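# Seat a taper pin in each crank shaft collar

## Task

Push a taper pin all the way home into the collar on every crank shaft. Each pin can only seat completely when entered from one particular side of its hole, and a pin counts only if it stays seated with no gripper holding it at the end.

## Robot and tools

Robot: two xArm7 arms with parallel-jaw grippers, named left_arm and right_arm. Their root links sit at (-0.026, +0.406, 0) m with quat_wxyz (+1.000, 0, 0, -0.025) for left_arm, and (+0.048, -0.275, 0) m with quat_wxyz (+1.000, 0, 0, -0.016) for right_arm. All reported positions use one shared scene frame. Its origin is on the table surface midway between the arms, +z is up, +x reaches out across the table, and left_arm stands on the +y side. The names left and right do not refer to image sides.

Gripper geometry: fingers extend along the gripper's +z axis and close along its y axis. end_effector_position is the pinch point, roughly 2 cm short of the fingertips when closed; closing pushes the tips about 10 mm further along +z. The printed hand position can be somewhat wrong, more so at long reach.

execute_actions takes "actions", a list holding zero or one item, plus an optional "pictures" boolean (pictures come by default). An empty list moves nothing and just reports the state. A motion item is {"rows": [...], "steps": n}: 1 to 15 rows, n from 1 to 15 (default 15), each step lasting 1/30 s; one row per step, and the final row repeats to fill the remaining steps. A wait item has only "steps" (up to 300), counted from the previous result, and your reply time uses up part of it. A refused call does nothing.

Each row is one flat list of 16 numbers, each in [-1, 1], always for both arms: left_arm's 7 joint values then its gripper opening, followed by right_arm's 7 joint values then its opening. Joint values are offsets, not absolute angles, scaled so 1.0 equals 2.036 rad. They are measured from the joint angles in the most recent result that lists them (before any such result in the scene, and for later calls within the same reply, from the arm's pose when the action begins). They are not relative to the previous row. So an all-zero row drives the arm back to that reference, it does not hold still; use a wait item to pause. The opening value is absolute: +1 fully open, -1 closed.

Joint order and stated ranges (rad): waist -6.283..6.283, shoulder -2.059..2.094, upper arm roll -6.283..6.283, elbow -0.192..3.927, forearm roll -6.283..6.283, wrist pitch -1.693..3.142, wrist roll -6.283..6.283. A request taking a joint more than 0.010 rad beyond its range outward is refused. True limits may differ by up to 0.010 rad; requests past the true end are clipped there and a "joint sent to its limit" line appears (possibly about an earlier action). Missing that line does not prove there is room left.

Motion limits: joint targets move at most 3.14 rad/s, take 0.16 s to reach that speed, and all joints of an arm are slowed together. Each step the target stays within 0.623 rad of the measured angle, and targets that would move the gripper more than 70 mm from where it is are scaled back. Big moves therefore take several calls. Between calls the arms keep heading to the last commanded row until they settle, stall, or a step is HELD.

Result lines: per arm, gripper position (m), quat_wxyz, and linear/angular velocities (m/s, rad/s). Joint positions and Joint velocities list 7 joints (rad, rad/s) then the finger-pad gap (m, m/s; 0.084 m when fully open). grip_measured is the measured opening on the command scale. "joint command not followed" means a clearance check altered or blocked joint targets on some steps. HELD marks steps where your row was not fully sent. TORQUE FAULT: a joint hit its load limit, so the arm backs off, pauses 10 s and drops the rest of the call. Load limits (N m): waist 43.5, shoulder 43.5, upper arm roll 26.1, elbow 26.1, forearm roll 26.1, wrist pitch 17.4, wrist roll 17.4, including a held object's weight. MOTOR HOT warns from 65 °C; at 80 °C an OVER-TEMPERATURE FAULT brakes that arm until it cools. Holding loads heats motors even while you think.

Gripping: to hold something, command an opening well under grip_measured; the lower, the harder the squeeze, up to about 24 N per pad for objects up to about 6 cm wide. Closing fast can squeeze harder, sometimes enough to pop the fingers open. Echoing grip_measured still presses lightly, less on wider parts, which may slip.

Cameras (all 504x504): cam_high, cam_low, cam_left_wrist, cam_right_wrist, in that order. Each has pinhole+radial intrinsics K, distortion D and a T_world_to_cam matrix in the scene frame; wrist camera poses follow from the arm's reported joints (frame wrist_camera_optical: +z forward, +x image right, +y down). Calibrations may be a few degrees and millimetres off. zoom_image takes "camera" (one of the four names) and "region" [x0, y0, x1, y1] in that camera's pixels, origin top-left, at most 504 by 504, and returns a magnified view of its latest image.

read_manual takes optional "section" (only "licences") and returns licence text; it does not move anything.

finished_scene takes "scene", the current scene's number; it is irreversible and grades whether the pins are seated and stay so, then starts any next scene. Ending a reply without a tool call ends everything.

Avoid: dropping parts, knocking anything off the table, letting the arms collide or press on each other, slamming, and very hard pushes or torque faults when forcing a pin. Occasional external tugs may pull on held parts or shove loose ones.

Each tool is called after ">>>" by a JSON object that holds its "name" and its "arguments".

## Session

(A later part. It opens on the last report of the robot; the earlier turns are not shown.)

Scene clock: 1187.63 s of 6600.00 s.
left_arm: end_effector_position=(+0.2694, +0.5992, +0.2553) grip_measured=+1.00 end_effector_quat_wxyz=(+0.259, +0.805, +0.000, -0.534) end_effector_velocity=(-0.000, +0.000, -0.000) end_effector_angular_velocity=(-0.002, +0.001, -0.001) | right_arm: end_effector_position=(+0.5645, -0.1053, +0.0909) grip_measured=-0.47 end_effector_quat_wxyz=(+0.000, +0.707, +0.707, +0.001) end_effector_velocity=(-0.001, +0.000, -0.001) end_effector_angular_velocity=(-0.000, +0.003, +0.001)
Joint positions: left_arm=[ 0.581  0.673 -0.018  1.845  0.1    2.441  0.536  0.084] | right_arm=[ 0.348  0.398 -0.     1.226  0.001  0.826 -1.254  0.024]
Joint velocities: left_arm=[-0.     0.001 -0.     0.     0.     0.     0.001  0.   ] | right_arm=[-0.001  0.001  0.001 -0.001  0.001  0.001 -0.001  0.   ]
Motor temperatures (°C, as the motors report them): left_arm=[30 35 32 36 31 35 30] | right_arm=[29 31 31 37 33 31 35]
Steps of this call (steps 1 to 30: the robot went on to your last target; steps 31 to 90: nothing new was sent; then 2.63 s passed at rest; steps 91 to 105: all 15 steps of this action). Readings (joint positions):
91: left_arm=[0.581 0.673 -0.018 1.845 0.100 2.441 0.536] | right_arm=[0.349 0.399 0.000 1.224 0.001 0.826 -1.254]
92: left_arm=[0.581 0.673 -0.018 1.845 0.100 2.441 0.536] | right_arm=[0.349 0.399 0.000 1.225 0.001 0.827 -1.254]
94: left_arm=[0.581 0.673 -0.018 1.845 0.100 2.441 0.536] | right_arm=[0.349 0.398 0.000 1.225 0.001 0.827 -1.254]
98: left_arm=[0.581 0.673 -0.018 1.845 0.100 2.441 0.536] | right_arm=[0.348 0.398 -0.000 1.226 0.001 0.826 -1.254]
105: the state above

>>> {"name": "execute_actions", "arguments": {"actions": [{"rows": [[0,0,0,0,0,0,0,1, 0,-0.002,0,0.002,0,0.004,0,-0.7],[0,0,0,0,0,0,0,1, 0,-0.004,0,0.005,0,0.009,0,-0.7],[0,0,0,0,0,0,0,1, 0,-0.006,0,0.008,0,0.014,0,-0.7],[0,0,0,0,0,0,0,1, 0,-0.008,0,0.011,0,0.019,0,-0.7],[0,0,0,0,0,0,0,1, 0,-0.010,0,0.014,0,0.024,0,-0.7],[0,0,0,0,0,0,0,1, 0,-0.0116,0,0.0162,0,0.0288,0,-0.7]], "steps": 15}]}}

>>> {"name": "zoom_image", "arguments": {"camera": "cam_high", "region": [140, 140, 240, 220]}}

Scene clock: 1195.73 s of 6600.00 s.
left_arm: end_effector_position=(+0.2694, +0.5992, +0.2553) grip_measured=+1.00 end_effector_quat_wxyz=(+0.259, +0.805, +0.000, -0.534) end_effector_velocity=(+0.000, +0.000, +0.000) end_effector_angular_velocity=(+0.001, -0.001, -0.000) | right_arm: end_effector_position=(+0.5668, -0.1051, +0.1113) grip_measured=-0.47 end_effector_quat_wxyz=(-0.000, +0.707, +0.707, -0.001) end_effector_velocity=(+0.001, +0.001, +0.002) end_effector_angular_velocity=(-0.000, +0.001, -0.001)
Joint positions: left_arm=[ 0.581  0.673 -0.018  1.845  0.1    2.441  0.536  0.084] | right_arm=[ 0.348  0.375 -0.001  1.258  0.001  0.884 -1.254  0.024]
Joint velocities: left_arm=[-0. -0.  0.  0.  0. -0.  0. -0.] | right_arm=[ 0.001  0.     0.001  0.007 -0.     0.008  0.003 -0.   ]
Motor temperatures (°C, as the motors report them): left_arm=[30 35 32 36 31 35 30] | right_arm=[29 31 31 37 33 31 35]
Steps of this call (steps 1 to 15: the robot went on to your last target; steps 16 to 90: nothing new was sent; then 4.60 s passed at rest; steps 91 to 105: all 15 steps of this action). Readings (joint positions):
91: left_arm=[0.581 0.673 -0.018 1.845 0.100 2.441 0.536] | right_arm=[0.349 0.398 0.000 1.226 0.001 0.827 -1.254]
92: left_arm=[0.581 0.673 -0.018 1.845 0.100 2.441 0.536] | right_arm=[0.349 0.397 0.000 1.227 0.001 0.829 -1.254]
94: left_arm=[0.581 0.673 -0.018 1.845 0.100 2.441 0.536] | right_arm=[0.348 0.393 -0.000 1.233 0.001 0.839 -1.254]
98: left_arm=[0.581 0.673 -0.018 1.845 0.100 2.441 0.536] | right_arm=[0.348 0.378 -0.001 1.252 0.001 0.873 -1.254]
105: the state above
camera_calibration (this result's frames):
cam_left_wrist: T_world_to_cam=[[0.290229, -0.861466, 0.416705, 0.365725], [-0.447112, 0.262926, 0.854962, -0.185245], [-0.846084, -0.434449, -0.308863, 0.698369], [0, 0, 0, 1]] pos_world=[0.401909, 0.667171, 0.221678]
cam_right_wrist: T_world_to_cam=[[0.999826, -0.00234075, 0.0184814, -0.538516], [-0.00244499, -0.999981, 0.00562012, -0.033641], [0.0184679, -0.00566433, -0.999813, 0.234081], [0, 0, 0, 1]] pos_world=[0.534017, -0.0335749, 0.244178]

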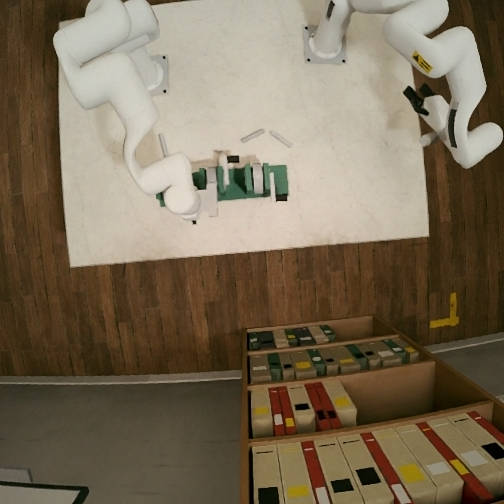

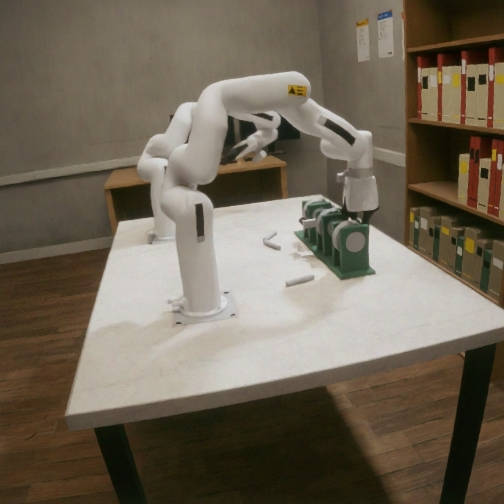

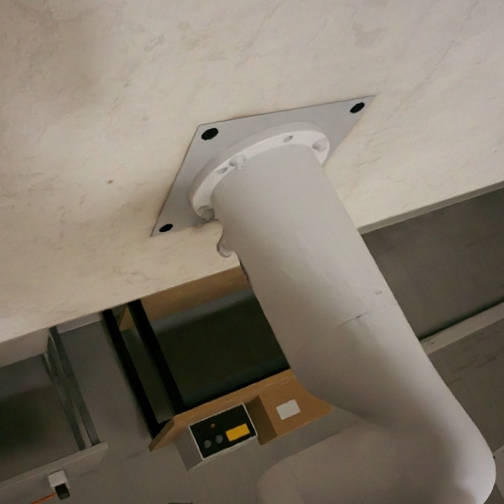

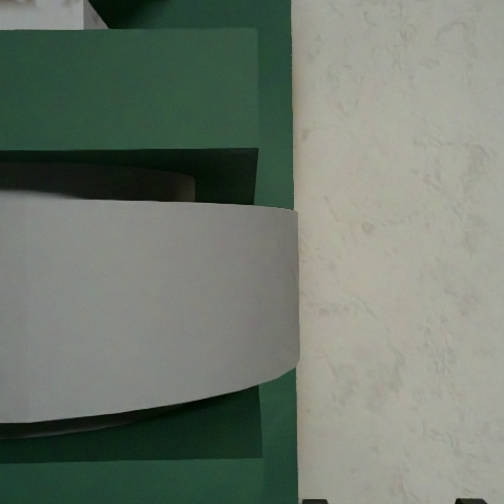

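Region (140, 140, 240, 220) of cam_high's 504x504 image, scaled by 5.040, with more detail than that image has; it fills the top 403 rows of this view, and the rest is white.

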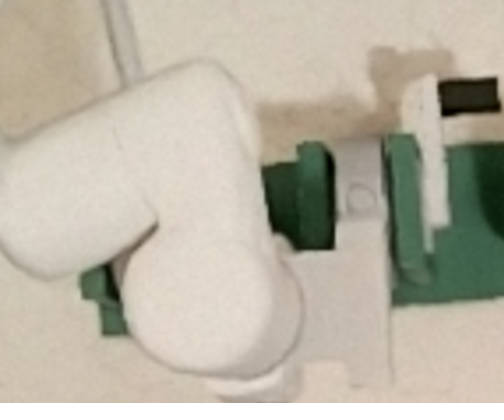

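>>> {"name": "execute_actions", "arguments": {"actions": [{"rows": [[0,0,0,0,0,0,0,1, 0,0,0,0,0,0,0,-0.3],[0,0,0,0,0,0,0,1, 0,0,0,0,0,0,0,0.0],[0,0,0,0,0,0,0,1, 0,0,0,0,0,0,0,0.3],[0,0,0,0,0,0,0,1, 0,0,0,0,0,0,0,0.3],[0,0,0,0,0,0,0,1, 0,0,0,0,0,0,0,0.3],[0,0,0,0,0,0,0,1, 0,-0.012,0,0.012,0,0.025,0,0.3],[0,0,0,0,0,0,0,1, 0,-0.025,0,0.027,0,0.055,0,0.3],[0,0,0,0,0,0,0,1, 0,-0.04,0,0.047,0,0.09,0,0.3],[0,0,0,0,0,0,0,1, 0,-0.055,0,0.072,0,0.13,0,0.3],[0,0,0,0,0,0,0,1, 0,-0.072,0,0.1017,0,0.1733,0,0.3]], "steps": 15}], "pictures": false}}

>>> {"name": "execute_actions", "arguments": {"actions": [{"steps": 8}], "pictures": false}}

Scene clock: 1211.07 s of 6600.00 s.
left_arm: end_effector_position=(+0.2694, +0.5992, +0.2553) grip_measured=+1.00 end_effector_quat_wxyz=(+0.259, +0.805, +0.000, -0.534) end_effector_velocity=(+0.000, +0.000, +0.000) end_effector_angular_velocity=(+0.002, -0.001, +0.000) | right_arm: end_effector_position=(+0.5688, -0.1037, +0.2195) grip_measured=+0.29 end_effector_quat_wxyz=(+0.001, +0.707, +0.707, +0.002) end_effector_velocity=(-0.026, -0.011, +0.400) end_effector_angular_velocity=(+0.018, -0.060, -0.002)
Joint positions: left_arm=[ 0.581  0.673 -0.018  1.845  0.1    2.441  0.536  0.084] | right_arm=[ 0.349  0.259  0.     1.418  0.001  1.154 -1.254  0.056]
Joint velocities: left_arm=[-0.    -0.001  0.     0.    -0.    -0.001 -0.001  0.   ] | right_arm=[-0.003 -0.407 -0.001  0.591 -0.002  0.936 -0.     0.   ]
Motor temperatures (°C, as the motors report them): left_arm=[30 35 32 36 31 35 30] | right_arm=[29 31 31 38 33 31 35]
Steps of this call (steps 1 to 15: the robot went on to your last target; steps 16 to 90: nothing new was sent; then 11.83 s passed at rest; steps 91 to 105: all 15 steps of this action). Readings (joint positions):
91: left_arm=[0.581 0.673 -0.018 1.845 0.100 2.441 0.536] | right_arm=[0.348 0.374 -0.000 1.259 0.001 0.885 -1.254]
92: left_arm=[0.581 0.673 -0.018 1.845 0.100 2.441 0.536] | right_arm=[0.349 0.374 0.001 1.259 0.002 0.885 -1.254]
94: left_arm=[0.581 0.673 -0.018 1.845 0.100 2.441 0.536] | right_arm=[0.351 0.373 0.005 1.259 0.002 0.884 -1.254]
98: left_arm=[0.581 0.673 -0.018 1.845 0.100 2.441 0.536] | right_arm=[0.350 0.366 0.002 1.266 0.001 0.910 -1.254]
105: the state above

Scene clock: 1211.33 s of 6600.00 s.
left_arm: end_effector_position=(+0.2694, +0.5992, +0.2553) grip_measured=+1.00 end_effector_quat_wxyz=(+0.259, +0.805, +0.000, -0.534) end_effector_velocity=(-0.000, +0.000, -0.000) end_effector_angular_velocity=(-0.002, +0.001, -0.001) | right_arm: end_effector_position=(+0.5630, -0.1061, +0.2463) grip_measured=+0.29 end_effector_quat_wxyz=(-0.001, +0.707, +0.707, -0.002) end_effector_velocity=(-0.006, -0.001, +0.007) end_effector_angular_velocity=(-0.006, +0.021, -0.001)
Joint positions: left_arm=[ 0.581  0.673 -0.018  1.845  0.1    2.441  0.536  0.084] | right_arm=[ 0.348  0.231 -0.     1.46   0.001  1.234 -1.254  0.056]
Joint velocities: left_arm=[-0.     0.001  0.     0.     0.     0.001  0.002  0.   ] | right_arm=[-0.    -0.005  0.001  0.018  0.001  0.044  0.001  0.   ]
Motor temperatures (°C, as the motors report them): left_arm=[30 35 32 36 31 35 30] | right_arm=[29 31 31 38 33 31 35]
Steps of this call (steps 1 to 8: the robot went on to your last target). Readings (joint positions):
1: left_arm=[0.581 0.673 -0.018 1.845 0.100 2.441 0.536] | right_arm=[0.349 0.247 -0.000 1.435 0.001 1.181 -1.254]
2: left_arm=[0.581 0.673 -0.018 1.845 0.100 2.441 0.536] | right_arm=[0.348 0.238 -0.000 1.448 0.001 1.198 -1.254]
4: left_arm=[0.581 0.673 -0.018 1.845 0.100 2.441 0.536] | right_arm=[0.348 0.231 -0.000 1.458 0.001 1.219 -1.254]
8: the state above

>>> {"name": "execute_actions", "arguments": {"actions": [{"rows": [[0,0,0,0,0,0,0,1, -0.139,-0.1012,0,-0.1228,0,-0.0241,-0.1395,0.3]], "steps": 15}], "pictures": false}}

>>> {"name": "execute_actions", "arguments": {"actions": [{"steps": 10}]}}

Scene clock: 1218.00 s of 6600.00 s.
left_arm: end_effector_position=(+0.2694, +0.5992, +0.2553) grip_measured=+1.00 end_effector_quat_wxyz=(+0.259, +0.805, +0.000, -0.534) end_effector_velocity=(-0.000, +0.000, -0.000) end_effector_angular_velocity=(-0.001, -0.000, -0.001) | right_arm: end_effector_position=(+0.5323, -0.2554, +0.2504) grip_measured=+0.29 end_effector_quat_wxyz=(-0.000, +0.708, +0.706, +0.000) end_effector_velocity=(-0.023, +0.008, -0.009) end_effector_angular_velocity=(+0.007, +0.010, +0.128)
Joint positions: left_arm=[ 0.581  0.673 -0.018  1.845  0.1    2.441  0.536  0.084] | right_arm=[ 0.073  0.031 -0.002  1.218  0.001  1.187 -1.528  0.056]
Joint velocities: left_arm=[ 0.     0.    -0.     0.     0.001 -0.     0.001  0.   ] | right_arm=[-0.062 -0.062  0.078 -0.096  0.006 -0.025 -0.114 -0.   ]
Motor temperatures (°C, as the motors report them): left_arm=[30 35 32 36 31 35 30] | right_arm=[29 31 31 38 33 31 35]
Steps of this call (steps 1 to 30: the robot went on to your last target; steps 31 to 90: nothing new was sent; then 3.17 s passed at rest; steps 91 to 105: all 15 steps of this action). Readings (joint positions):
91: left_arm=[0.581 0.673 -0.018 1.845 0.100 2.441 0.536] | right_arm=[0.348 0.228 -0.000 1.464 0.001 1.237 -1.255]
92: left_arm=[0.581 0.673 -0.018 1.845 0.100 2.441 0.536] | right_arm=[0.343 0.224 0.001 1.459 0.001 1.236 -1.261]
94: left_arm=[0.581 0.673 -0.018 1.845 0.100 2.441 0.536] | right_arm=[0.304 0.195 0.008 1.419 0.001 1.227 -1.305]
98: left_arm=[0.581 0.673 -0.018 1.845 0.100 2.441 0.536] | right_arm=[0.188 0.114 -0.003 1.322 0.000 1.208 -1.413]
105: the state above

Scene clock: 1218.33 s of 6600.00 s.
left_arm: end_effector_position=(+0.2694, +0.5992, +0.2553) grip_measured=+1.00 end_effector_quat_wxyz=(+0.259, +0.805, +0.000, -0.534) end_effector_velocity=(+0.000, +0.000, +0.000) end_effector_angular_velocity=(+0.001, -0.003, -0.000) | right_arm: end_effector_position=(+0.5305, -0.2578, +0.2497) grip_measured=+0.29 end_effector_quat_wxyz=(-0.000, +0.707, +0.708, +0.000) end_effector_velocity=(-0.000, -0.005, +0.001) end_effector_angular_velocity=(+0.000, -0.002, -0.007)
Joint positions: left_arm=[ 0.581  0.673 -0.018  1.845  0.1    2.441  0.536  0.084] | right_arm=[ 0.066  0.026  0.     1.21   0.001  1.185 -1.538  0.056]
Joint velocities: left_arm=[ 0.    -0.001  0.     0.001  0.    -0.001  0.001  0.   ] | right_arm=[-0.006 -0.003 -0.004 -0.003  0.    -0.001 -0.002 -0.   ]
Motor temperatures (°C, as the motors report them): left_arm=[30 35 32 36 31 35 30] | right_arm=[29 31 31 38 33 31 35]
Steps of this call (steps 1 to 10: the robot went on to your last target). Readings (joint positions):
1: left_arm=[0.581 0.673 -0.018 1.845 0.100 2.441 0.536] | right_arm=[0.072 0.030 0.000 1.216 0.001 1.186 -1.531]
2: left_arm=[0.581 0.673 -0.018 1.845 0.100 2.441 0.536] | right_arm=[0.071 0.029 0.002 1.214 0.001 1.186 -1.533]
4: left_arm=[0.581 0.673 -0.018 1.845 0.100 2.441 0.536] | right_arm=[0.069 0.028 0.002 1.212 0.001 1.185 -1.536]
8: left_arm=[0.581 0.673 -0.018 1.845 0.100 2.441 0.536] | right_arm=[0.067 0.026 0.000 1.210 0.001 1.185 -1.537]
10: the state above
camera_calibration (this result's frames):
cam_left_wrist: T_world_to_cam=[[0.290229, -0.861466, 0.416705, 0.365725], [-0.447112, 0.262926, 0.854962, -0.185245], [-0.846084, -0.434449, -0.308863, 0.698369], [0, 0, 0, 1]] pos_world=[0.401909, 0.667171, 0.221678]
cam_right_wrist: T_world_to_cam=[[0.999806, 0.0000826429, 0.019687, -0.504777], [-0.0000117668, -0.999989, 0.00479537, -0.188361], [0.0196872, -0.00479467, -0.999795, 0.371842], [0, 0, 0, 1]] pos_world=[0.497356, -0.186534, 0.382607]

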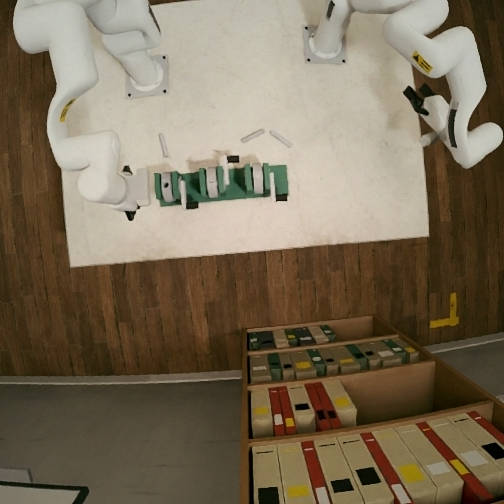

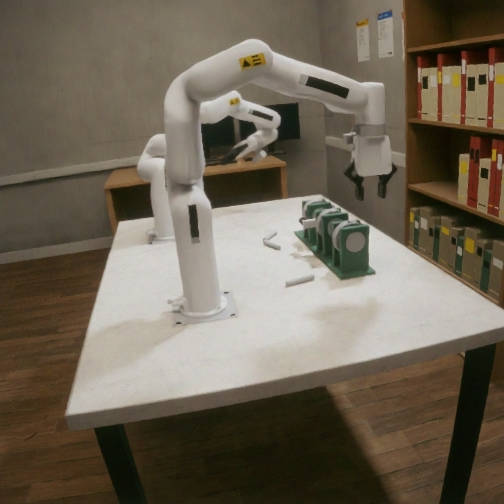

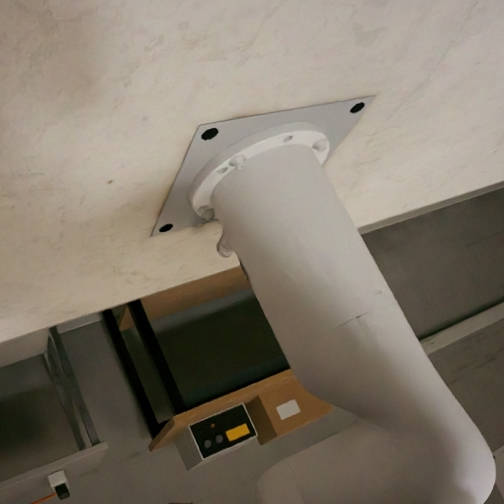

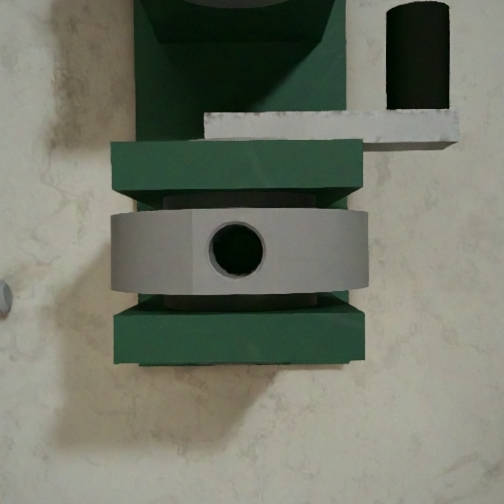

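>>> {"name": "execute_actions", "arguments": {"actions": [{"rows": [[0,0,0,0,0,0,0,1, 0.077,-0.16,0,-0.226,0,-0.4347,-0.3,0.3],[0,0,0,0,0,0,0,1, 0.077,-0.16,0,-0.226,0,-0.4347,-0.3,0.3],[0,0,0,0,0,0,0,1, 0.077,-0.16,0,-0.226,0,-0.4347,-0.3,0.3],[0,0,0,0,0,0,0,1, 0.077,-0.16,0,-0.226,0,-0.4347,-0.3,0.3],[0,0,0,0,0,0,0,1, 0.077,-0.16,0,-0.226,0.1,-0.4347,-0.3,0.3],[0,0,0,0,0,0,0,1, 0.077,-0.16,0,-0.226,0.1,-0.4347,-0.3,0.3],[0,0,0,0,0,0,0,1, 0.077,-0.16,0,-0.226,0.98,-0.55,-0.787,0.3]], "steps": 15}], "pictures": false}}

>>> {"name": "execute_actions", "arguments": {"actions": [{"steps": 18}], "pictures": false}}

Scene clock: 1237.87 s of 6600.00 s.
left_arm: end_effector_position=(+0.2694, +0.5992, +0.2553) grip_measured=+1.00 end_effector_quat_wxyz=(+0.259, +0.805, +0.000, -0.534) end_effector_velocity=(+0.000, +0.000, +0.000) end_effector_angular_velocity=(+0.000, -0.000, +0.000) | right_arm: end_effector_position=(+0.5793, -0.1791, +0.3339) grip_measured=+0.29 end_effector_quat_wxyz=(+0.247, +0.439, +0.810, +0.300) end_effector_velocity=(+0.143, -0.134, +0.345) end_effector_angular_velocity=(+0.427, -2.017, -0.072)
Joint positions: left_arm=[ 0.581  0.673 -0.018  1.845  0.1    2.441  0.536  0.084] | right_arm=[ 0.203 -0.261  0.001  0.805  0.508  0.318 -2.4    0.056]
Joint velocities: left_arm=[-0.    -0.001  0.     0.     0.     0.001  0.    -0.   ] | right_arm=[ 0.152 -0.326 -0.016 -0.39   2.908 -1.928 -2.891  0.   ]
Motor temperatures (°C, as the motors report them): left_arm=[30 35 32 36 31 35 30] | right_arm=[29 31 31 39 33 31 35]
Steps of this call (steps 1 to 30: the robot went on to your last target; steps 31 to 90: nothing new was sent; then 16.03 s passed at rest; steps 91 to 105: all 15 steps of this action). Readings (joint positions):
91: left_arm=[0.581 0.673 -0.018 1.845 0.100 2.441 0.536] | right_arm=[0.065 0.025 -0.000 1.209 0.001 1.184 -1.539]
92: left_arm=[0.581 0.673 -0.018 1.845 0.100 2.441 0.536] | right_arm=[0.067 0.022 -0.001 1.205 0.001 1.177 -1.545]
94: left_arm=[0.581 0.673 -0.018 1.845 0.100 2.441 0.536] | right_arm=[0.078 -0.002 -0.003 1.168 0.001 1.126 -1.595]
98: left_arm=[0.581 0.673 -0.018 1.845 0.100 2.441 0.536] | right_arm=[0.142 -0.134 0.001 0.983 0.023 0.849 -1.842]
105: the state above

Scene clock: 1238.47 s of 6600.00 s.
left_arm: end_effector_position=(+0.2694, +0.5992, +0.2553) grip_measured=+1.00 end_effector_quat_wxyz=(+0.259, +0.805, +0.000, -0.534) end_effector_velocity=(+0.000, +0.000, -0.000) end_effector_angular_velocity=(+0.001, -0.001, +0.000) | right_arm: end_effector_position=(+0.5594, -0.2312, +0.3119) grip_measured=+0.29 end_effector_quat_wxyz=(+0.218, +0.657, +0.554, +0.464) end_effector_velocity=(-0.008, +0.004, -0.006) end_effector_angular_velocity=(+0.266, +0.032, -0.162)
Joint positions: left_arm=[ 0.581  0.673 -0.018  1.845  0.1    2.441  0.536  0.084] | right_arm=[ 0.223 -0.299  0.001  0.75   1.964  0.066 -3.137  0.056]
Joint velocities: left_arm=[ 0.     0.001  0.     0.001 -0.     0.    -0.    -0.   ] | right_arm=[ 0.001 -0.008 -0.002  0.012  0.343 -0.006 -0.032 -0.   ]
Motor temperatures (°C, as the motors report them): left_arm=[30 35 32 36 31 35 30] | right_arm=[29 31 31 39 33 31 35]
Steps of this call (steps 1 to 18: the robot went on to your last target). Readings (joint positions):
1: left_arm=[0.581 0.673 -0.018 1.845 0.100 2.441 0.536] | right_arm=[0.208 -0.271 0.000 0.793 0.607 0.259 -2.498]
2: left_arm=[0.581 0.673 -0.018 1.845 0.100 2.441 0.536] | right_arm=[0.211 -0.279 -0.001 0.783 0.707 0.211 -2.598]
4: left_arm=[0.581 0.673 -0.018 1.845 0.100 2.441 0.536] | right_arm=[0.216 -0.288 -0.001 0.768 0.908 0.145 -2.793]
8: left_arm=[0.581 0.673 -0.018 1.845 0.100 2.441 0.536] | right_arm=[0.220 -0.296 -0.001 0.754 1.311 0.087 -3.040]
18: the state above

>>> {"name": "execute_actions", "arguments": {"actions": [{"rows": [[0,0,0,0,0,0,0,1, 0,0,0,0,0.5785,-0.2,-0.002,0.3],[0,0,0,0,0,0,0,1, 0,0,0,0,0.5785,-0.2,-0.002,0.3],[0,0,0,0,0,0,0,1, 0,0,0,0,0.5785,-0.2,-0.002,0.3],[0,0,0,0,0,0,0,1, 0,0,0,0,0.5785,-0.35,-0.002,0.3],[0,0,0,0,0,0,0,1, 0,0,0,0,0.5785,-0.35,-0.002,0.3],[0,0,0,0,0,0,0,1, 0,0,0,0,0.5785,-0.548,-0.002,0.3]], "steps": 15}], "pictures": false}}

>>> {"name": "execute_actions", "arguments": {"actions": [{"steps": 12}], "pictures": false}}

Scene clock: 1245.00 s of 6600.00 s.
left_arm: end_effector_position=(+0.2694, +0.5992, +0.2553) grip_measured=+1.00 end_effector_quat_wxyz=(+0.259, +0.805, +0.000, -0.534) end_effector_velocity=(+0.000, +0.000, -0.000) end_effector_angular_velocity=(+0.000, -0.001, -0.000) | right_arm: end_effector_position=(+0.4297, -0.2968, +0.2240) grip_measured=+0.29 end_effector_quat_wxyz=(+0.154, +0.914, +0.266, +0.264) end_effector_velocity=(-0.451, +0.033, -0.180) end_effector_angular_velocity=(+0.649, +1.461, -1.368)
Joint positions: left_arm=[ 0.581  0.673 -0.018  1.845  0.1    2.441  0.536  0.084] | right_arm=[ 0.223 -0.299 -0.     0.749  2.631 -0.53  -3.141  0.056]
Joint velocities: left_arm=[-0.     0.     0.     0.    -0.    -0.001 -0.     0.   ] | right_arm=[ 0.002  0.001 -0.    -0.001  1.477 -1.499 -0.001 -0.   ]
Motor temperatures (°C, as the motors report them): left_arm=[30 35 32 36 31 35 30] | right_arm=[29 31 31 39 33 31 35]
Steps of this call (steps 1 to 30: the robot went on to your last target; steps 31 to 90: nothing new was sent; then 3.03 s passed at rest; steps 91 to 105: all 15 steps of this action). Readings (joint positions):
91: left_arm=[0.581 0.673 -0.018 1.845 0.100 2.441 0.536] | right_arm=[0.223 -0.300 0.000 0.750 1.996 0.065 -3.140]
92: left_arm=[0.581 0.673 -0.018 1.845 0.100 2.441 0.536] | right_arm=[0.223 -0.300 0.000 0.750 2.002 0.060 -3.140]
94: left_arm=[0.581 0.673 -0.018 1.845 0.100 2.441 0.536] | right_arm=[0.223 -0.300 0.001 0.751 2.052 0.028 -3.140]
98: left_arm=[0.581 0.673 -0.018 1.845 0.100 2.441 0.536] | right_arm=[0.223 -0.300 -0.000 0.750 2.264 -0.162 -3.140]
105: the state above

Scene clock: 1245.40 s of 6600.00 s.
left_arm: end_effector_position=(+0.2694, +0.5992, +0.2553) grip_measured=+1.00 end_effector_quat_wxyz=(+0.259, +0.805, +0.000, -0.534) end_effector_velocity=(+0.000, +0.000, +0.001) end_effector_angular_velocity=(+0.001, -0.002, -0.000) | right_arm: end_effector_position=(+0.2762, -0.2377, +0.2057) grip_measured=+0.29 end_effector_quat_wxyz=(+0.011, +0.994, +0.103, +0.016) end_effector_velocity=(-0.097, +0.060, +0.022) end_effector_angular_velocity=(+0.203, +0.373, -0.175)
Joint positions: left_arm=[ 0.581  0.673 -0.018  1.845  0.1    2.441  0.536  0.084] | right_arm=[ 0.223 -0.3    0.001  0.75   3.113 -1.02  -3.141  0.056]
Joint velocities: left_arm=[-0.    -0.001 -0.     0.002  0.     0.     0.    -0.   ] | right_arm=[-0.004  0.    -0.006  0.005  0.315 -0.332  0.001 -0.   ]
Motor temperatures (°C, as the motors report them): left_arm=[30 35 32 36 31 35 30] | right_arm=[29 31 31 39 33 31 35]
Steps of this call (steps 1 to 12: the robot went on to your last target). Readings (joint positions):
1: left_arm=[0.581 0.673 -0.018 1.845 0.100 2.441 0.536] | right_arm=[0.223 -0.299 0.000 0.749 2.680 -0.580 -3.141]
2: left_arm=[0.581 0.673 -0.018 1.845 0.100 2.441 0.536] | right_arm=[0.223 -0.299 0.000 0.749 2.729 -0.629 -3.141]
4: left_arm=[0.581 0.673 -0.018 1.845 0.100 2.441 0.536] | right_arm=[0.223 -0.299 0.000 0.749 2.824 -0.726 -3.141]
8: left_arm=[0.581 0.673 -0.018 1.845 0.100 2.441 0.536] | right_arm=[0.223 -0.299 0.001 0.750 3.010 -0.915 -3.141]
12: the state above

>>> {"name": "execute_actions", "arguments": {"actions": [{"rows": [[0,0,0,0,0,0,0,1, 0,0,0,0,0.014,-0.0147,0,0.3],[0,0,0,0,0,0,0,1, 0,0.05,0,0.02,0.014,0.015,0,0.3],[0,0,0,0,0,0,0,1, 0,0.1,0,0.04,0.014,0.045,0,0.3],[0,0,0,0,0,0,0,1, 0,0.1977,-0.0005,0.0774,0.014,0.1056,0,0.3]], "steps": 15}], "pictures": false}}

>>> {"name": "execute_actions", "arguments": {"actions": [{"steps": 8}]}}

Scene clock: 1251.77 s of 6600.00 s.
left_arm: end_effector_position=(+0.2694, +0.5992, +0.2553) grip_measured=+1.00 end_effector_quat_wxyz=(+0.259, +0.805, +0.000, -0.534) end_effector_velocity=(+0.000, -0.000, -0.000) end_effector_angular_velocity=(-0.002, -0.001, -0.000) | right_arm: end_effector_position=(+0.3456, -0.2170, +0.1235) grip_measured=+0.29 end_effector_quat_wxyz=(+0.000, +0.995, +0.095, -0.002) end_effector_velocity=(+0.047, +0.007, -0.031) end_effector_angular_velocity=(+0.011, -0.059, -0.008)
Joint positions: left_arm=[ 0.581  0.673 -0.018  1.845  0.1    2.441  0.536  0.084] | right_arm=[ 0.223  0.088  0.     0.9    3.142 -0.816 -3.141  0.056]
Joint velocities: left_arm=[-0.     0.    -0.     0.001 -0.001  0.     0.001 -0.   ] | right_arm=[-0.002  0.143 -0.004  0.093 -0.     0.111  0.002  0.   ]
Motor temperatures (°C, as the motors report them): left_arm=[30 35 32 36 31 35 30] | right_arm=[29 30 31 38 33 31 35]
Steps of this call (steps 1 to 30: the robot went on to your last target; steps 31 to 90: nothing new was sent; then 2.87 s passed at rest; steps 91 to 105: all 15 steps of this action). Readings (joint positions):
91: left_arm=[0.581 0.673 -0.018 1.845 0.100 2.441 0.536] | right_arm=[0.223 -0.299 0.001 0.750 3.141 -1.050 -3.141]
92: left_arm=[0.581 0.673 -0.018 1.845 0.100 2.441 0.536] | right_arm=[0.223 -0.299 0.001 0.750 3.141 -1.049 -3.141]
94: left_arm=[0.581 0.673 -0.018 1.845 0.100 2.441 0.536] | right_arm=[0.223 -0.279 0.001 0.760 3.141 -1.036 -3.141]
98: left_arm=[0.581 0.673 -0.018 1.845 0.100 2.441 0.536] | right_arm=[0.223 -0.107 0.001 0.828 3.142 -0.933 -3.141]
105: the state above

Scene clock: 1252.03 s of 6600.00 s.
left_arm: end_effector_position=(+0.2694, +0.5992, +0.2553) grip_measured=+1.00 end_effector_quat_wxyz=(+0.259, +0.805, +0.000, -0.534) end_effector_velocity=(+0.000, +0.000, +0.001) end_effector_angular_velocity=(+0.000, -0.004, -0.000) | right_arm: end_effector_position=(+0.3494, -0.2163, +0.1207) grip_measured=+0.29 end_effector_quat_wxyz=(-0.000, +0.995, +0.095, +0.000) end_effector_velocity=(+0.001, +0.001, -0.004) end_effector_angular_velocity=(-0.001, +0.005, +0.002)
Joint positions: left_arm=[ 0.581  0.673 -0.018  1.845  0.1    2.441  0.536  0.084] | right_arm=[ 0.223  0.101 -0.     0.907  3.142 -0.806 -3.141  0.056]
Joint velocities: left_arm=[-0.    -0.002 -0.     0.001 -0.001 -0.     0.001 -0.   ] | right_arm=[ 0.001  0.015  0.001  0.004  0.     0.007 -0.001  0.   ]
Motor temperatures (°C, as the motors report them): left_arm=[30 35 32 36 31 35 30] | right_arm=[29 30 31 38 33 31 35]
Steps of this call (steps 1 to 8: the robot went on to your last target). Readings (joint positions):
1: left_arm=[0.581 0.673 -0.018 1.845 0.100 2.441 0.536] | right_arm=[0.223 0.092 -0.000 0.903 3.142 -0.813 -3.141]
2: left_arm=[0.581 0.673 -0.018 1.845 0.100 2.441 0.536] | right_arm=[0.223 0.095 -0.000 0.904 3.142 -0.811 -3.141]
4: left_arm=[0.581 0.673 -0.018 1.845 0.100 2.441 0.536] | right_arm=[0.223 0.098 -0.000 0.906 3.142 -0.808 -3.141]
8: the state above
camera_calibration (this result's frames):
cam_left_wrist: T_world_to_cam=[[0.290229, -0.861466, 0.416705, 0.365725], [-0.447112, 0.262926, 0.854962, -0.185245], [-0.846084, -0.434449, -0.308863, 0.698369], [0, 0, 0, 1]] pos_world=[0.401909, 0.667171, 0.221678]
cam_right_wrist: T_world_to_cam=[[0.188509, -0.981867, 0.0200151, -0.250195], [-0.982071, -0.188444, 0.00513846, 0.372391], [-0.00127357, -0.0206249, -0.999786, 0.250539], [0, 0, 0, 1]] pos_world=[0.413198, -0.170316, 0.25358]

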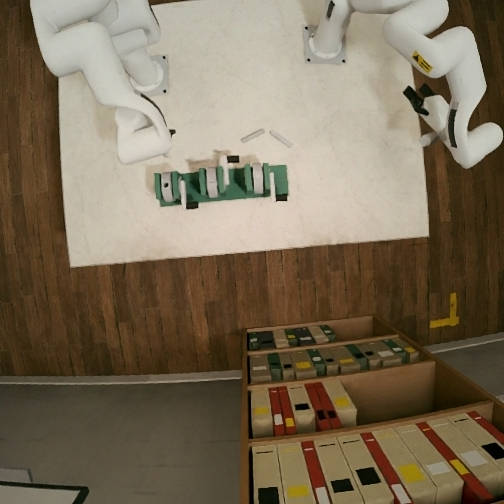

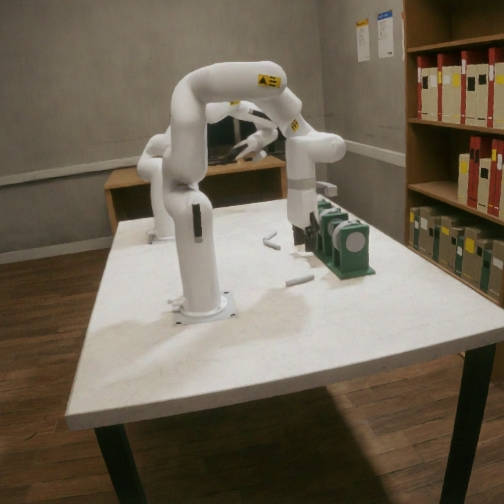

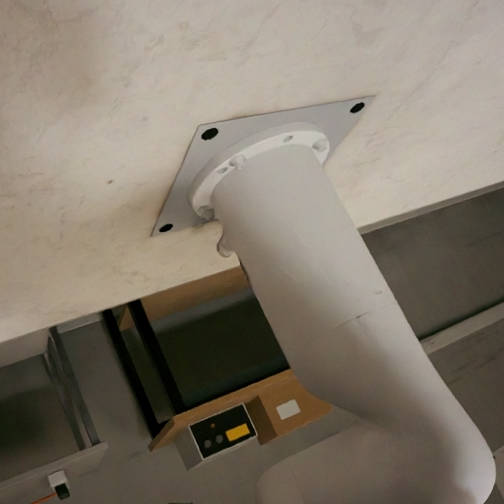

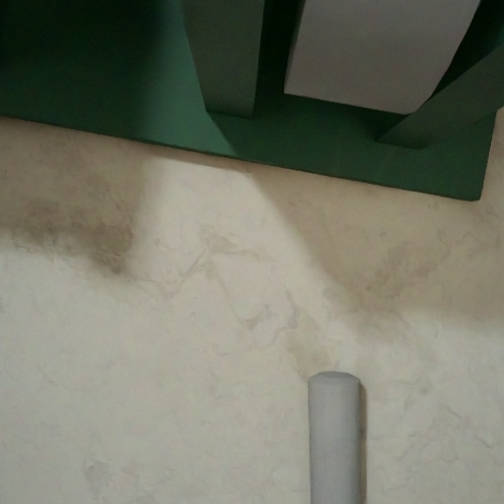

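>>> {"name": "execute_actions", "arguments": {"actions": [{"rows": [[0,0,0,0,0,0,0,1, 0,0.03,0,-0.004,0,0.034,0,0.3],[0,0,0,0,0,0,0,1, 0,0.06,0,-0.01,0,0.07,0,0.3],[0,0,0,0,0,0,0,1, 0,0.085,0,-0.017,0,0.102,0,0.3],[0,0,0,0,0,0,0,1, 0,0.1098,0,-0.0236,0,0.1334,0,0.3]], "steps": 15}], "pictures": false}}

>>> {"name": "execute_actions", "arguments": {"actions": [{"rows": [[0,0,0,0,0,0,0,1, 0,0.002,0,0,0,0.002,0,0.3],[0,0,0,0,0,0,0,1, 0,0.002,0,0,0,0.002,0,0.2],[0,0,0,0,0,0,0,1, 0,0.002,0,0,0,0.002,0,0.0],[0,0,0,0,0,0,0,1, 0,0.002,0,0,0,0.002,0,-0.3],[0,0,0,0,0,0,0,1, 0,0.002,0,0,0,0.002,0,-0.5],[0,0,0,0,0,0,0,1, 0,0.002,0,0,0,0.002,0,-0.6],[0,0,0,0,0,0,0,1, 0,0.002,0,0,0,0.002,0,-0.95]], "steps": 15}]}}

Scene clock: 1260.83 s of 6600.00 s.
left_arm: end_effector_position=(+0.2694, +0.5992, +0.2553) grip_measured=+1.00 end_effector_quat_wxyz=(+0.259, +0.805, +0.000, -0.534) end_effector_velocity=(+0.000, +0.000, -0.000) end_effector_angular_velocity=(+0.002, -0.000, +0.000) | right_arm: end_effector_position=(+0.3518, -0.2159, +0.0234) grip_measured=+0.29 end_effector_quat_wxyz=(-0.000, +0.995, +0.095, +0.001) end_effector_velocity=(+0.005, +0.001, -0.012) end_effector_angular_velocity=(+0.005, -0.021, -0.000)
Joint positions: left_arm=[ 0.581  0.673 -0.018  1.845  0.1    2.441  0.536  0.084] | right_arm=[ 0.223  0.32  -0.     0.861  3.142 -0.54  -3.141  0.056]
Joint velocities: left_arm=[ 0.     0.    -0.     0.001  0.    -0.    -0.002  0.   ] | right_arm=[-0.001  0.027  0.001 -0.002  0.     0.05   0.001 -0.   ]
Motor temperatures (°C, as the motors report them): left_arm=[30 35 32 36 31 35 30] | right_arm=[29 30 31 38 33 31 35]
Steps of this call (steps 1 to 30: the robot went on to your last target; steps 31 to 90: nothing new was sent; then 5.30 s passed at rest; steps 91 to 105: all 15 steps of this action). Readings (joint positions):
91: left_arm=[0.581 0.673 -0.018 1.845 0.100 2.441 0.536] | right_arm=[0.223 0.103 -0.000 0.908 3.142 -0.805 -3.141]
92: left_arm=[0.581 0.673 -0.018 1.845 0.100 2.441 0.536] | right_arm=[0.223 0.107 -0.000 0.908 3.142 -0.799 -3.141]
94: left_arm=[0.581 0.673 -0.018 1.845 0.100 2.441 0.536] | right_arm=[0.223 0.144 -0.000 0.904 3.142 -0.750 -3.141]
98: left_arm=[0.581 0.673 -0.018 1.845 0.100 2.441 0.536] | right_arm=[0.223 0.273 0.000 0.870 3.142 -0.602 -3.141]
105: the state above

Scene clock: 1261.33 s of 6600.00 s.
left_arm: end_effector_position=(+0.2694, +0.5992, +0.2553) grip_measured=+1.00 end_effector_quat_wxyz=(+0.259, +0.805, +0.000, -0.534) end_effector_velocity=(+0.000, +0.000, -0.000) end_effector_angular_velocity=(+0.000, -0.001, -0.000) | right_arm: end_effector_position=(+0.3529, -0.2155, +0.0228) grip_measured=-0.61 end_effector_quat_wxyz=(-0.000, +0.995, +0.095, +0.002) end_effector_velocity=(-0.000, -0.001, -0.001) end_effector_angular_velocity=(-0.001, +0.001, -0.002)
Joint positions: left_arm=[ 0.581  0.673 -0.018  1.845  0.1    2.441  0.536  0.084] | right_arm=[ 0.223  0.322  0.     0.863  3.142 -0.537 -3.141  0.017]
Joint velocities: left_arm=[ 0.     0.001 -0.     0.001 -0.    -0.001  0.    -0.   ] | right_arm=[ 0.001  0.001 -0.002 -0.001  0.     0.001  0.     0.   ]
Motor temperatures (°C, as the motors report them): left_arm=[30 35 32 36 31 35 30] | right_arm=[29 30 31 38 33 31 35]
Steps of this call (steps 1 to 15: all 15 steps of this action). Readings (joint positions):
1: left_arm=[0.581 0.673 -0.018 1.845 0.100 2.441 0.536] | right_arm=[0.223 0.321 -0.000 0.861 3.142 -0.538 -3.141]
2: left_arm=[0.581 0.673 -0.018 1.845 0.100 2.441 0.536] | right_arm=[0.223 0.321 -0.000 0.861 3.142 -0.538 -3.141]
4: left_arm=[0.581 0.673 -0.018 1.845 0.100 2.441 0.536] | right_arm=[0.223 0.322 -0.000 0.861 3.142 -0.537 -3.141]
8: left_arm=[0.581 0.673 -0.018 1.845 0.100 2.441 0.536] | right_arm=[0.223 0.322 0.000 0.863 3.142 -0.537 -3.141]
15: the state above
camera_calibration (this result's frames):
cam_left_wrist: T_world_to_cam=[[0.290229, -0.861466, 0.416705, 0.365725], [-0.447112, 0.262926, 0.854962, -0.185245], [-0.846084, -0.434449, -0.308863, 0.698369], [0, 0, 0, 1]] pos_world=[0.401909, 0.667171, 0.221678]
cam_right_wrist: T_world_to_cam=[[0.188577, -0.981857, 0.0198918, -0.248124], [-0.982056, -0.188585, 0.00150074, 0.376513], [0.00227779, -0.0198178, -0.999801, 0.151623], [0, 0, 0, 1]] pos_world=[0.416202, -0.169613, 0.155963]

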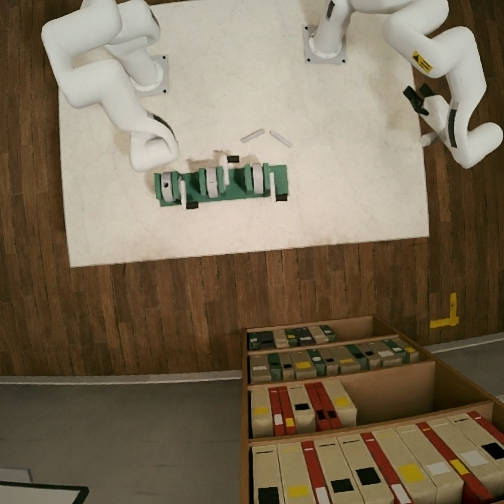

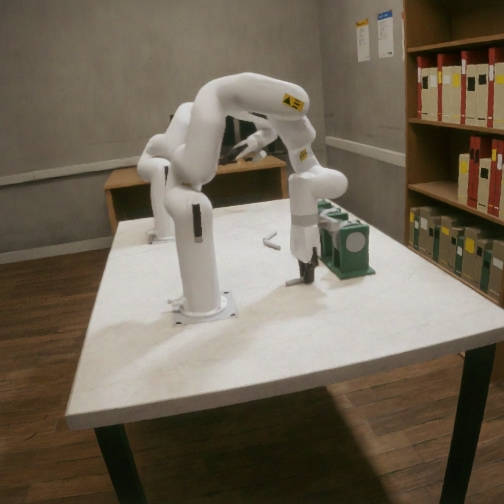

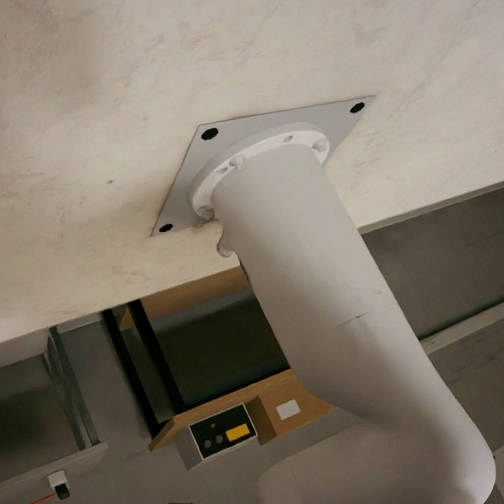

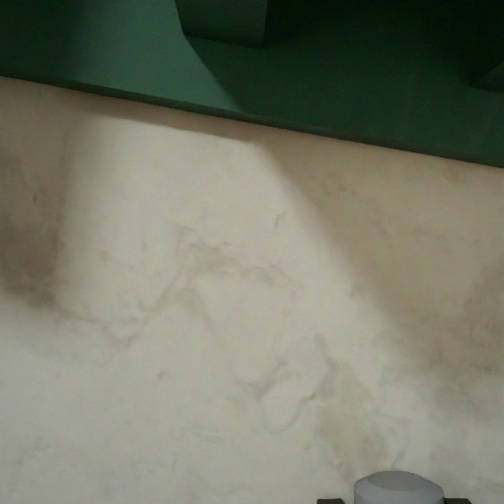

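>>> {"name": "execute_actions", "arguments": {"actions": [{"rows": [[0,0,0,0,0,0,0,1, 0,-0.02,0,0.0,0,-0.02,0,-0.95],[0,0,0,0,0,0,0,1, 0,-0.05,0,0.0,0,-0.05,0,-0.95],[0,0,0,0,0,0,0,1, 0,-0.09,0,-0.005,0,-0.085,0,-0.95],[0,0,0,0,0,0,0,1, 0,-0.14,0,-0.015,0,-0.125,0,-0.95],[0,0,0,0,0,0,0,1, 0,-0.2,0,-0.03,0,-0.17,0,-0.95],[0,0,0,0,0,0,0,1, 0,-0.3055,0,-0.0555,0,-0.252,0,-0.95]], "steps": 15}], "pictures": false}}

>>> {"name": "execute_actions", "arguments": {"actions": [{"steps": 8}], "pictures": false}}

Scene clock: 1269.83 s of 6600.00 s.
left_arm: end_effector_position=(+0.2694, +0.5992, +0.2553) grip_measured=+1.00 end_effector_quat_wxyz=(+0.259, +0.805, +0.000, -0.534) end_effector_velocity=(+0.000, +0.000, -0.000) end_effector_angular_velocity=(-0.001, -0.000, -0.000) | right_arm: end_effector_position=(+0.2884, -0.2283, +0.1808) grip_measured=-0.61 end_effector_quat_wxyz=(+0.000, +0.995, +0.095, -0.001) end_effector_velocity=(-0.211, -0.039, +0.318) end_effector_angular_velocity=(+0.014, -0.059, +0.003)
Joint positions: left_arm=[ 0.581  0.673 -0.018  1.845  0.1    2.441  0.536  0.084] | right_arm=[ 0.223 -0.192 -0.     0.77   3.141 -0.963 -3.141  0.017]
Joint velocities: left_arm=[ 0.     0.     0.     0.    -0.    -0.     0.001  0.   ] | right_arm=[ 0.002 -1.221  0.004 -0.212  0.003 -0.948  0.     0.   ]
Motor temperatures (°C, as the motors report them): left_arm=[30 35 32 36 31 35 30] | right_arm=[29 30 31 36 33 31 35]
Steps of this call (steps 1 to 15: the robot went on to your last target; steps 16 to 90: nothing new was sent; then 5.00 s passed at rest; steps 91 to 105: all 15 steps of this action). Readings (joint positions):
91: left_arm=[0.581 0.673 -0.018 1.845 0.100 2.441 0.536] | right_arm=[0.223 0.322 -0.000 0.861 3.142 -0.536 -3.141]
92: left_arm=[0.581 0.673 -0.018 1.845 0.100 2.441 0.536] | right_arm=[0.223 0.319 -0.000 0.860 3.141 -0.539 -3.141]
94: left_arm=[0.581 0.673 -0.018 1.845 0.100 2.441 0.536] | right_arm=[0.223 0.284 -0.001 0.847 3.141 -0.583 -3.141]
98: left_arm=[0.581 0.673 -0.018 1.845 0.100 2.441 0.536] | right_arm=[0.223 0.115 -0.001 0.829 3.141 -0.719 -3.141]
105: the state above

Scene clock: 1270.10 s of 6600.00 s.
left_arm: end_effector_position=(+0.2694, +0.5992, +0.2553) grip_measured=+1.00 end_effector_quat_wxyz=(+0.259, +0.805, +0.000, -0.534) end_effector_velocity=(-0.000, -0.000, -0.000) end_effector_angular_velocity=(-0.001, +0.001, +0.000) | right_arm: end_effector_position=(+0.2681, -0.2320, +0.2058) grip_measured=-0.61 end_effector_quat_wxyz=(+0.000, +0.995, +0.096, -0.001) end_effector_velocity=(-0.011, -0.002, +0.012) end_effector_angular_velocity=(-0.001, +0.006, +0.003)
Joint positions: left_arm=[ 0.581  0.673 -0.018  1.845  0.1    2.441  0.536  0.084] | right_arm=[ 0.223 -0.293  0.     0.75   3.142 -1.045 -3.141  0.017]
Joint velocities: left_arm=[-0.     0.    -0.    -0.001 -0.     0.     0.     0.   ] | right_arm=[ 0.    -0.046  0.    -0.008  0.001 -0.045 -0.002 -0.   ]
Motor temperatures (°C, as the motors report them): left_arm=[30 35 32 36 31 35 30] | right_arm=[29 30 31 36 33 31 35]
Steps of this call (steps 1 to 8: the robot went on to your last target). Readings (joint positions):
1: left_arm=[0.581 0.673 -0.018 1.845 0.100 2.441 0.536] | right_arm=[0.223 -0.228 -0.000 0.764 3.142 -0.991 -3.141]
2: left_arm=[0.581 0.673 -0.018 1.845 0.100 2.441 0.536] | right_arm=[0.223 -0.254 -0.000 0.760 3.142 -1.011 -3.141]
4: left_arm=[0.581 0.673 -0.018 1.845 0.100 2.441 0.536] | right_arm=[0.223 -0.279 -0.000 0.754 3.142 -1.032 -3.141]
8: the state above

>>> {"name": "execute_actions", "arguments": {"actions": [{"rows": [[0,0,0,0,0,0,0,1, 0,-0.1745,0,-0.2052,0,0.8031,0,-0.95]], "steps": 15}], "pictures": false}}

>>> {"name": "execute_actions", "arguments": {"actions": [{"steps": 22}], "pictures": false}}

Scene clock: 1275.03 s of 6600.00 s.
left_arm: end_effector_position=(+0.2694, +0.5992, +0.2553) grip_measured=+1.00 end_effector_quat_wxyz=(+0.259, +0.805, +0.000, -0.534) end_effector_velocity=(+0.000, +0.000, +0.000) end_effector_angular_velocity=(+0.002, -0.003, -0.000) | right_arm: end_effector_position=(+0.3883, -0.2087, +0.1927) grip_measured=-0.61 end_effector_quat_wxyz=(-0.040, +0.904, +0.087, +0.417) end_effector_velocity=(+0.396, +0.077, +0.263) end_effector_angular_velocity=(+0.386, -1.994, +0.002)
Joint positions: left_arm=[ 0.581  0.673 -0.018  1.845  0.1    2.441  0.536  0.084] | right_arm=[ 0.223 -0.609  0.     0.379  3.142 -0.123 -3.141  0.017]
Joint velocities: left_arm=[-0.    -0.001  0.     0.002  0.    -0.001 -0.001  0.   ] | right_arm=[ 0.    -0.157  0.002 -0.176 -0.     2.05  -0.001  0.   ]
Motor temperatures (°C, as the motors report them): left_arm=[30 35 32 36 31 35 30] | right_arm=[29 30 31 37 33 31 35]
Steps of this call (steps 1 to 30: the robot went on to your last target; steps 31 to 90: nothing new was sent; then 1.43 s passed at rest; steps 91 to 105: all 15 steps of this action). Readings (joint positions):
91: left_arm=[0.581 0.673 -0.018 1.845 0.100 2.441 0.536] | right_arm=[0.223 -0.300 0.000 0.749 3.142 -1.049 -3.141]
92: left_arm=[0.581 0.673 -0.018 1.845 0.100 2.441 0.536] | right_arm=[0.223 -0.303 0.000 0.746 3.142 -1.043 -3.141]
94: left_arm=[0.581 0.673 -0.018 1.845 0.100 2.441 0.536] | right_arm=[0.223 -0.330 0.000 0.714 3.142 -0.992 -3.141]
98: left_arm=[0.581 0.673 -0.018 1.845 0.100 2.441 0.536] | right_arm=[0.223 -0.474 0.000 0.540 3.142 -0.709 -3.141]
105: the state above

Scene clock: 1275.77 s of 6600.00 s.
left_arm: end_effector_position=(+0.2694, +0.5992, +0.2553) grip_measured=+1.00 end_effector_quat_wxyz=(+0.259, +0.805, +0.000, -0.534) end_effector_velocity=(-0.000, -0.000, -0.000) end_effector_angular_velocity=(-0.001, +0.001, +0.000) | right_arm: end_effector_position=(+0.4840, -0.1900, +0.3292) grip_measured=-0.61 end_effector_quat_wxyz=(-0.068, +0.705, +0.068, +0.703) end_effector_velocity=(+0.001, +0.000, +0.004) end_effector_angular_velocity=(+0.002, -0.015, +0.000)
Joint positions: left_arm=[ 0.581  0.673 -0.018  1.845  0.1    2.441  0.536  0.084] | right_arm=[ 0.223 -0.648  0.     0.332  3.142  0.588 -3.141  0.017]
Joint velocities: left_arm=[ 0.     0.001  0.    -0.001 -0.     0.    -0.    -0.   ] | right_arm=[ 0.001 -0.001 -0.     0.001  0.     0.013 -0.001  0.   ]
Motor temperatures (°C, as the motors report them): left_arm=[30 35 32 36 31 35 30] | right_arm=[29 30 31 37 33 31 35]
Steps of this call (steps 1 to 22: the robot went on to your last target). Readings (joint positions):
1: left_arm=[0.581 0.673 -0.018 1.845 0.100 2.441 0.536] | right_arm=[0.223 -0.614 0.000 0.374 3.142 -0.055 -3.141]
2: left_arm=[0.581 0.673 -0.018 1.845 0.100 2.441 0.536] | right_arm=[0.223 -0.618 0.000 0.369 3.142 0.011 -3.141]
4: left_arm=[0.581 0.673 -0.018 1.845 0.100 2.441 0.536] | right_arm=[0.223 -0.625 0.000 0.360 3.142 0.142 -3.141]
8: left_arm=[0.581 0.673 -0.018 1.845 0.100 2.441 0.536] | right_arm=[0.223 -0.638 0.000 0.345 3.142 0.397 -3.141]
22: the state above

>>> {"name": "execute_actions", "arguments": {"actions": []}}

Scene clock: 1294.43 s of 6600.00 s.
left_arm: end_effector_position=(+0.2694, +0.5992, +0.2553) grip_measured=+1.00 end_effector_quat_wxyz=(+0.259, +0.805, +0.000, -0.534) end_effector_velocity=(-0.000, -0.000, +0.000) end_effector_angular_velocity=(-0.001, +0.000, -0.000) | right_arm: end_effector_position=(+0.4841, -0.1900, +0.3298) grip_measured=-0.61 end_effector_quat_wxyz=(-0.068, +0.704, +0.068, +0.704) end_effector_velocity=(-0.000, +0.000, -0.001) end_effector_angular_velocity=(-0.001, +0.002, +0.001)
Joint positions: left_arm=[ 0.581  0.673 -0.018  1.845  0.1    2.441  0.536  0.084] | right_arm=[ 0.223 -0.648  0.     0.332  3.142  0.59  -3.141  0.017]
Joint velocities: left_arm=[-0.    -0.     0.    -0.    -0.     0.001  0.    -0.   ] | right_arm=[ 0.001  0.     0.    -0.001  0.    -0.001 -0.001 -0.   ]
Motor temperatures (°C, as the motors report them): left_arm=[30 35 32 36 31 35 30] | right_arm=[29 30 31 38 33 31 35]
Steps of this call (steps 1 to 30: the robot went on to your last target; steps 31 to 90: nothing new was sent; then 15.67 s passed at rest). Readings (joint positions):
1: left_arm=[0.581 0.673 -0.018 1.845 0.100 2.441 0.536] | right_arm=[0.223 -0.648 0.000 0.332 3.142 0.589 -3.141]
2: left_arm=[0.581 0.673 -0.018 1.845 0.100 2.441 0.536] | right_arm=[0.223 -0.648 0.000 0.332 3.142 0.589 -3.141]
4: left_arm=[0.581 0.673 -0.018 1.845 0.100 2.441 0.536] | right_arm=[0.223 -0.648 0.000 0.332 3.142 0.589 -3.141]
8: left_arm=[0.581 0.673 -0.018 1.845 0.100 2.441 0.536] | right_arm=[0.223 -0.648 0.000 0.332 3.142 0.590 -3.141]
90: the state above
All arms were judged still, so your last target was given up. Only a new action makes them travel on or press farther. Fingers that are still opening or closing keep moving.
camera_calibration (this result's frames):
cam_left_wrist: T_world_to_cam=[[0.290229, -0.861466, 0.416705, 0.365725], [-0.447112, 0.262926, 0.854962, -0.185245], [-0.846084, -0.434449, -0.308863, 0.698369], [0, 0, 0, 1]] pos_world=[0.401909, 0.667171, 0.221678]
cam_right_wrist: T_world_to_cam=[[0.171159, -0.985241, -0.00215438, -0.238897], [-0.00651455, 0.00105488, -0.999978, 0.403751], [0.985222, 0.171169, -0.00623785, -0.308528], [0, 0, 0, 1]] pos_world=[0.347488, -0.182987, 0.401303]

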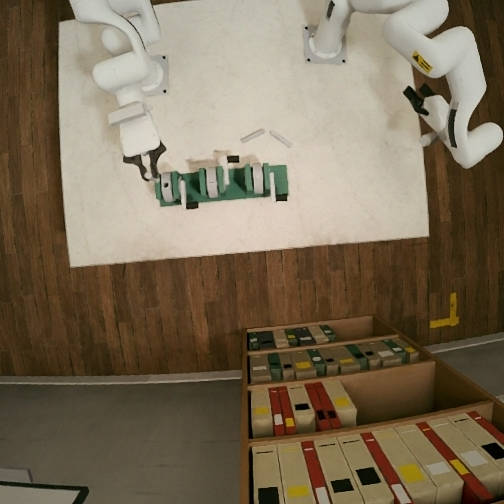

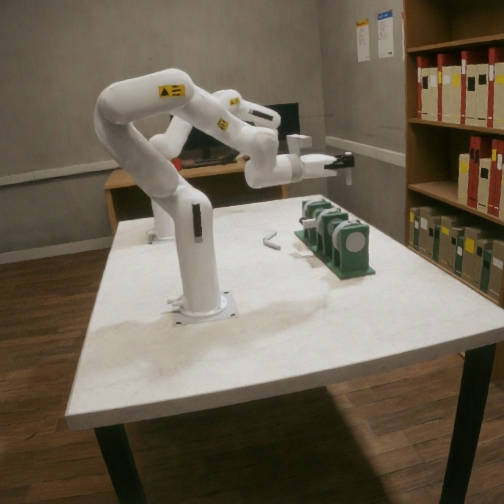

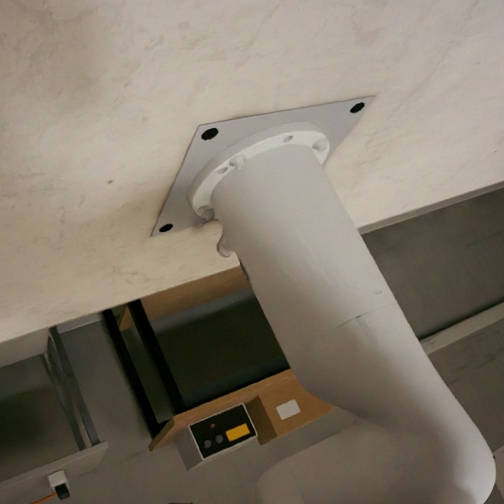

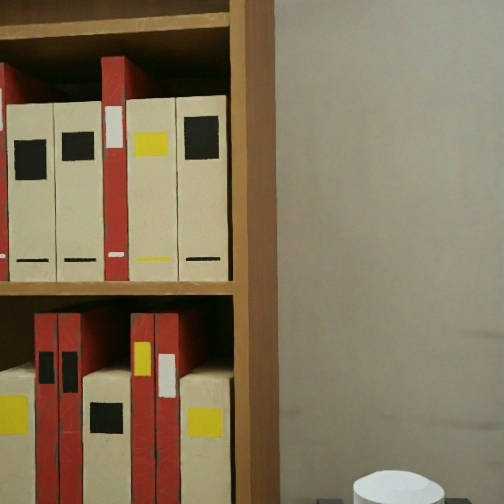

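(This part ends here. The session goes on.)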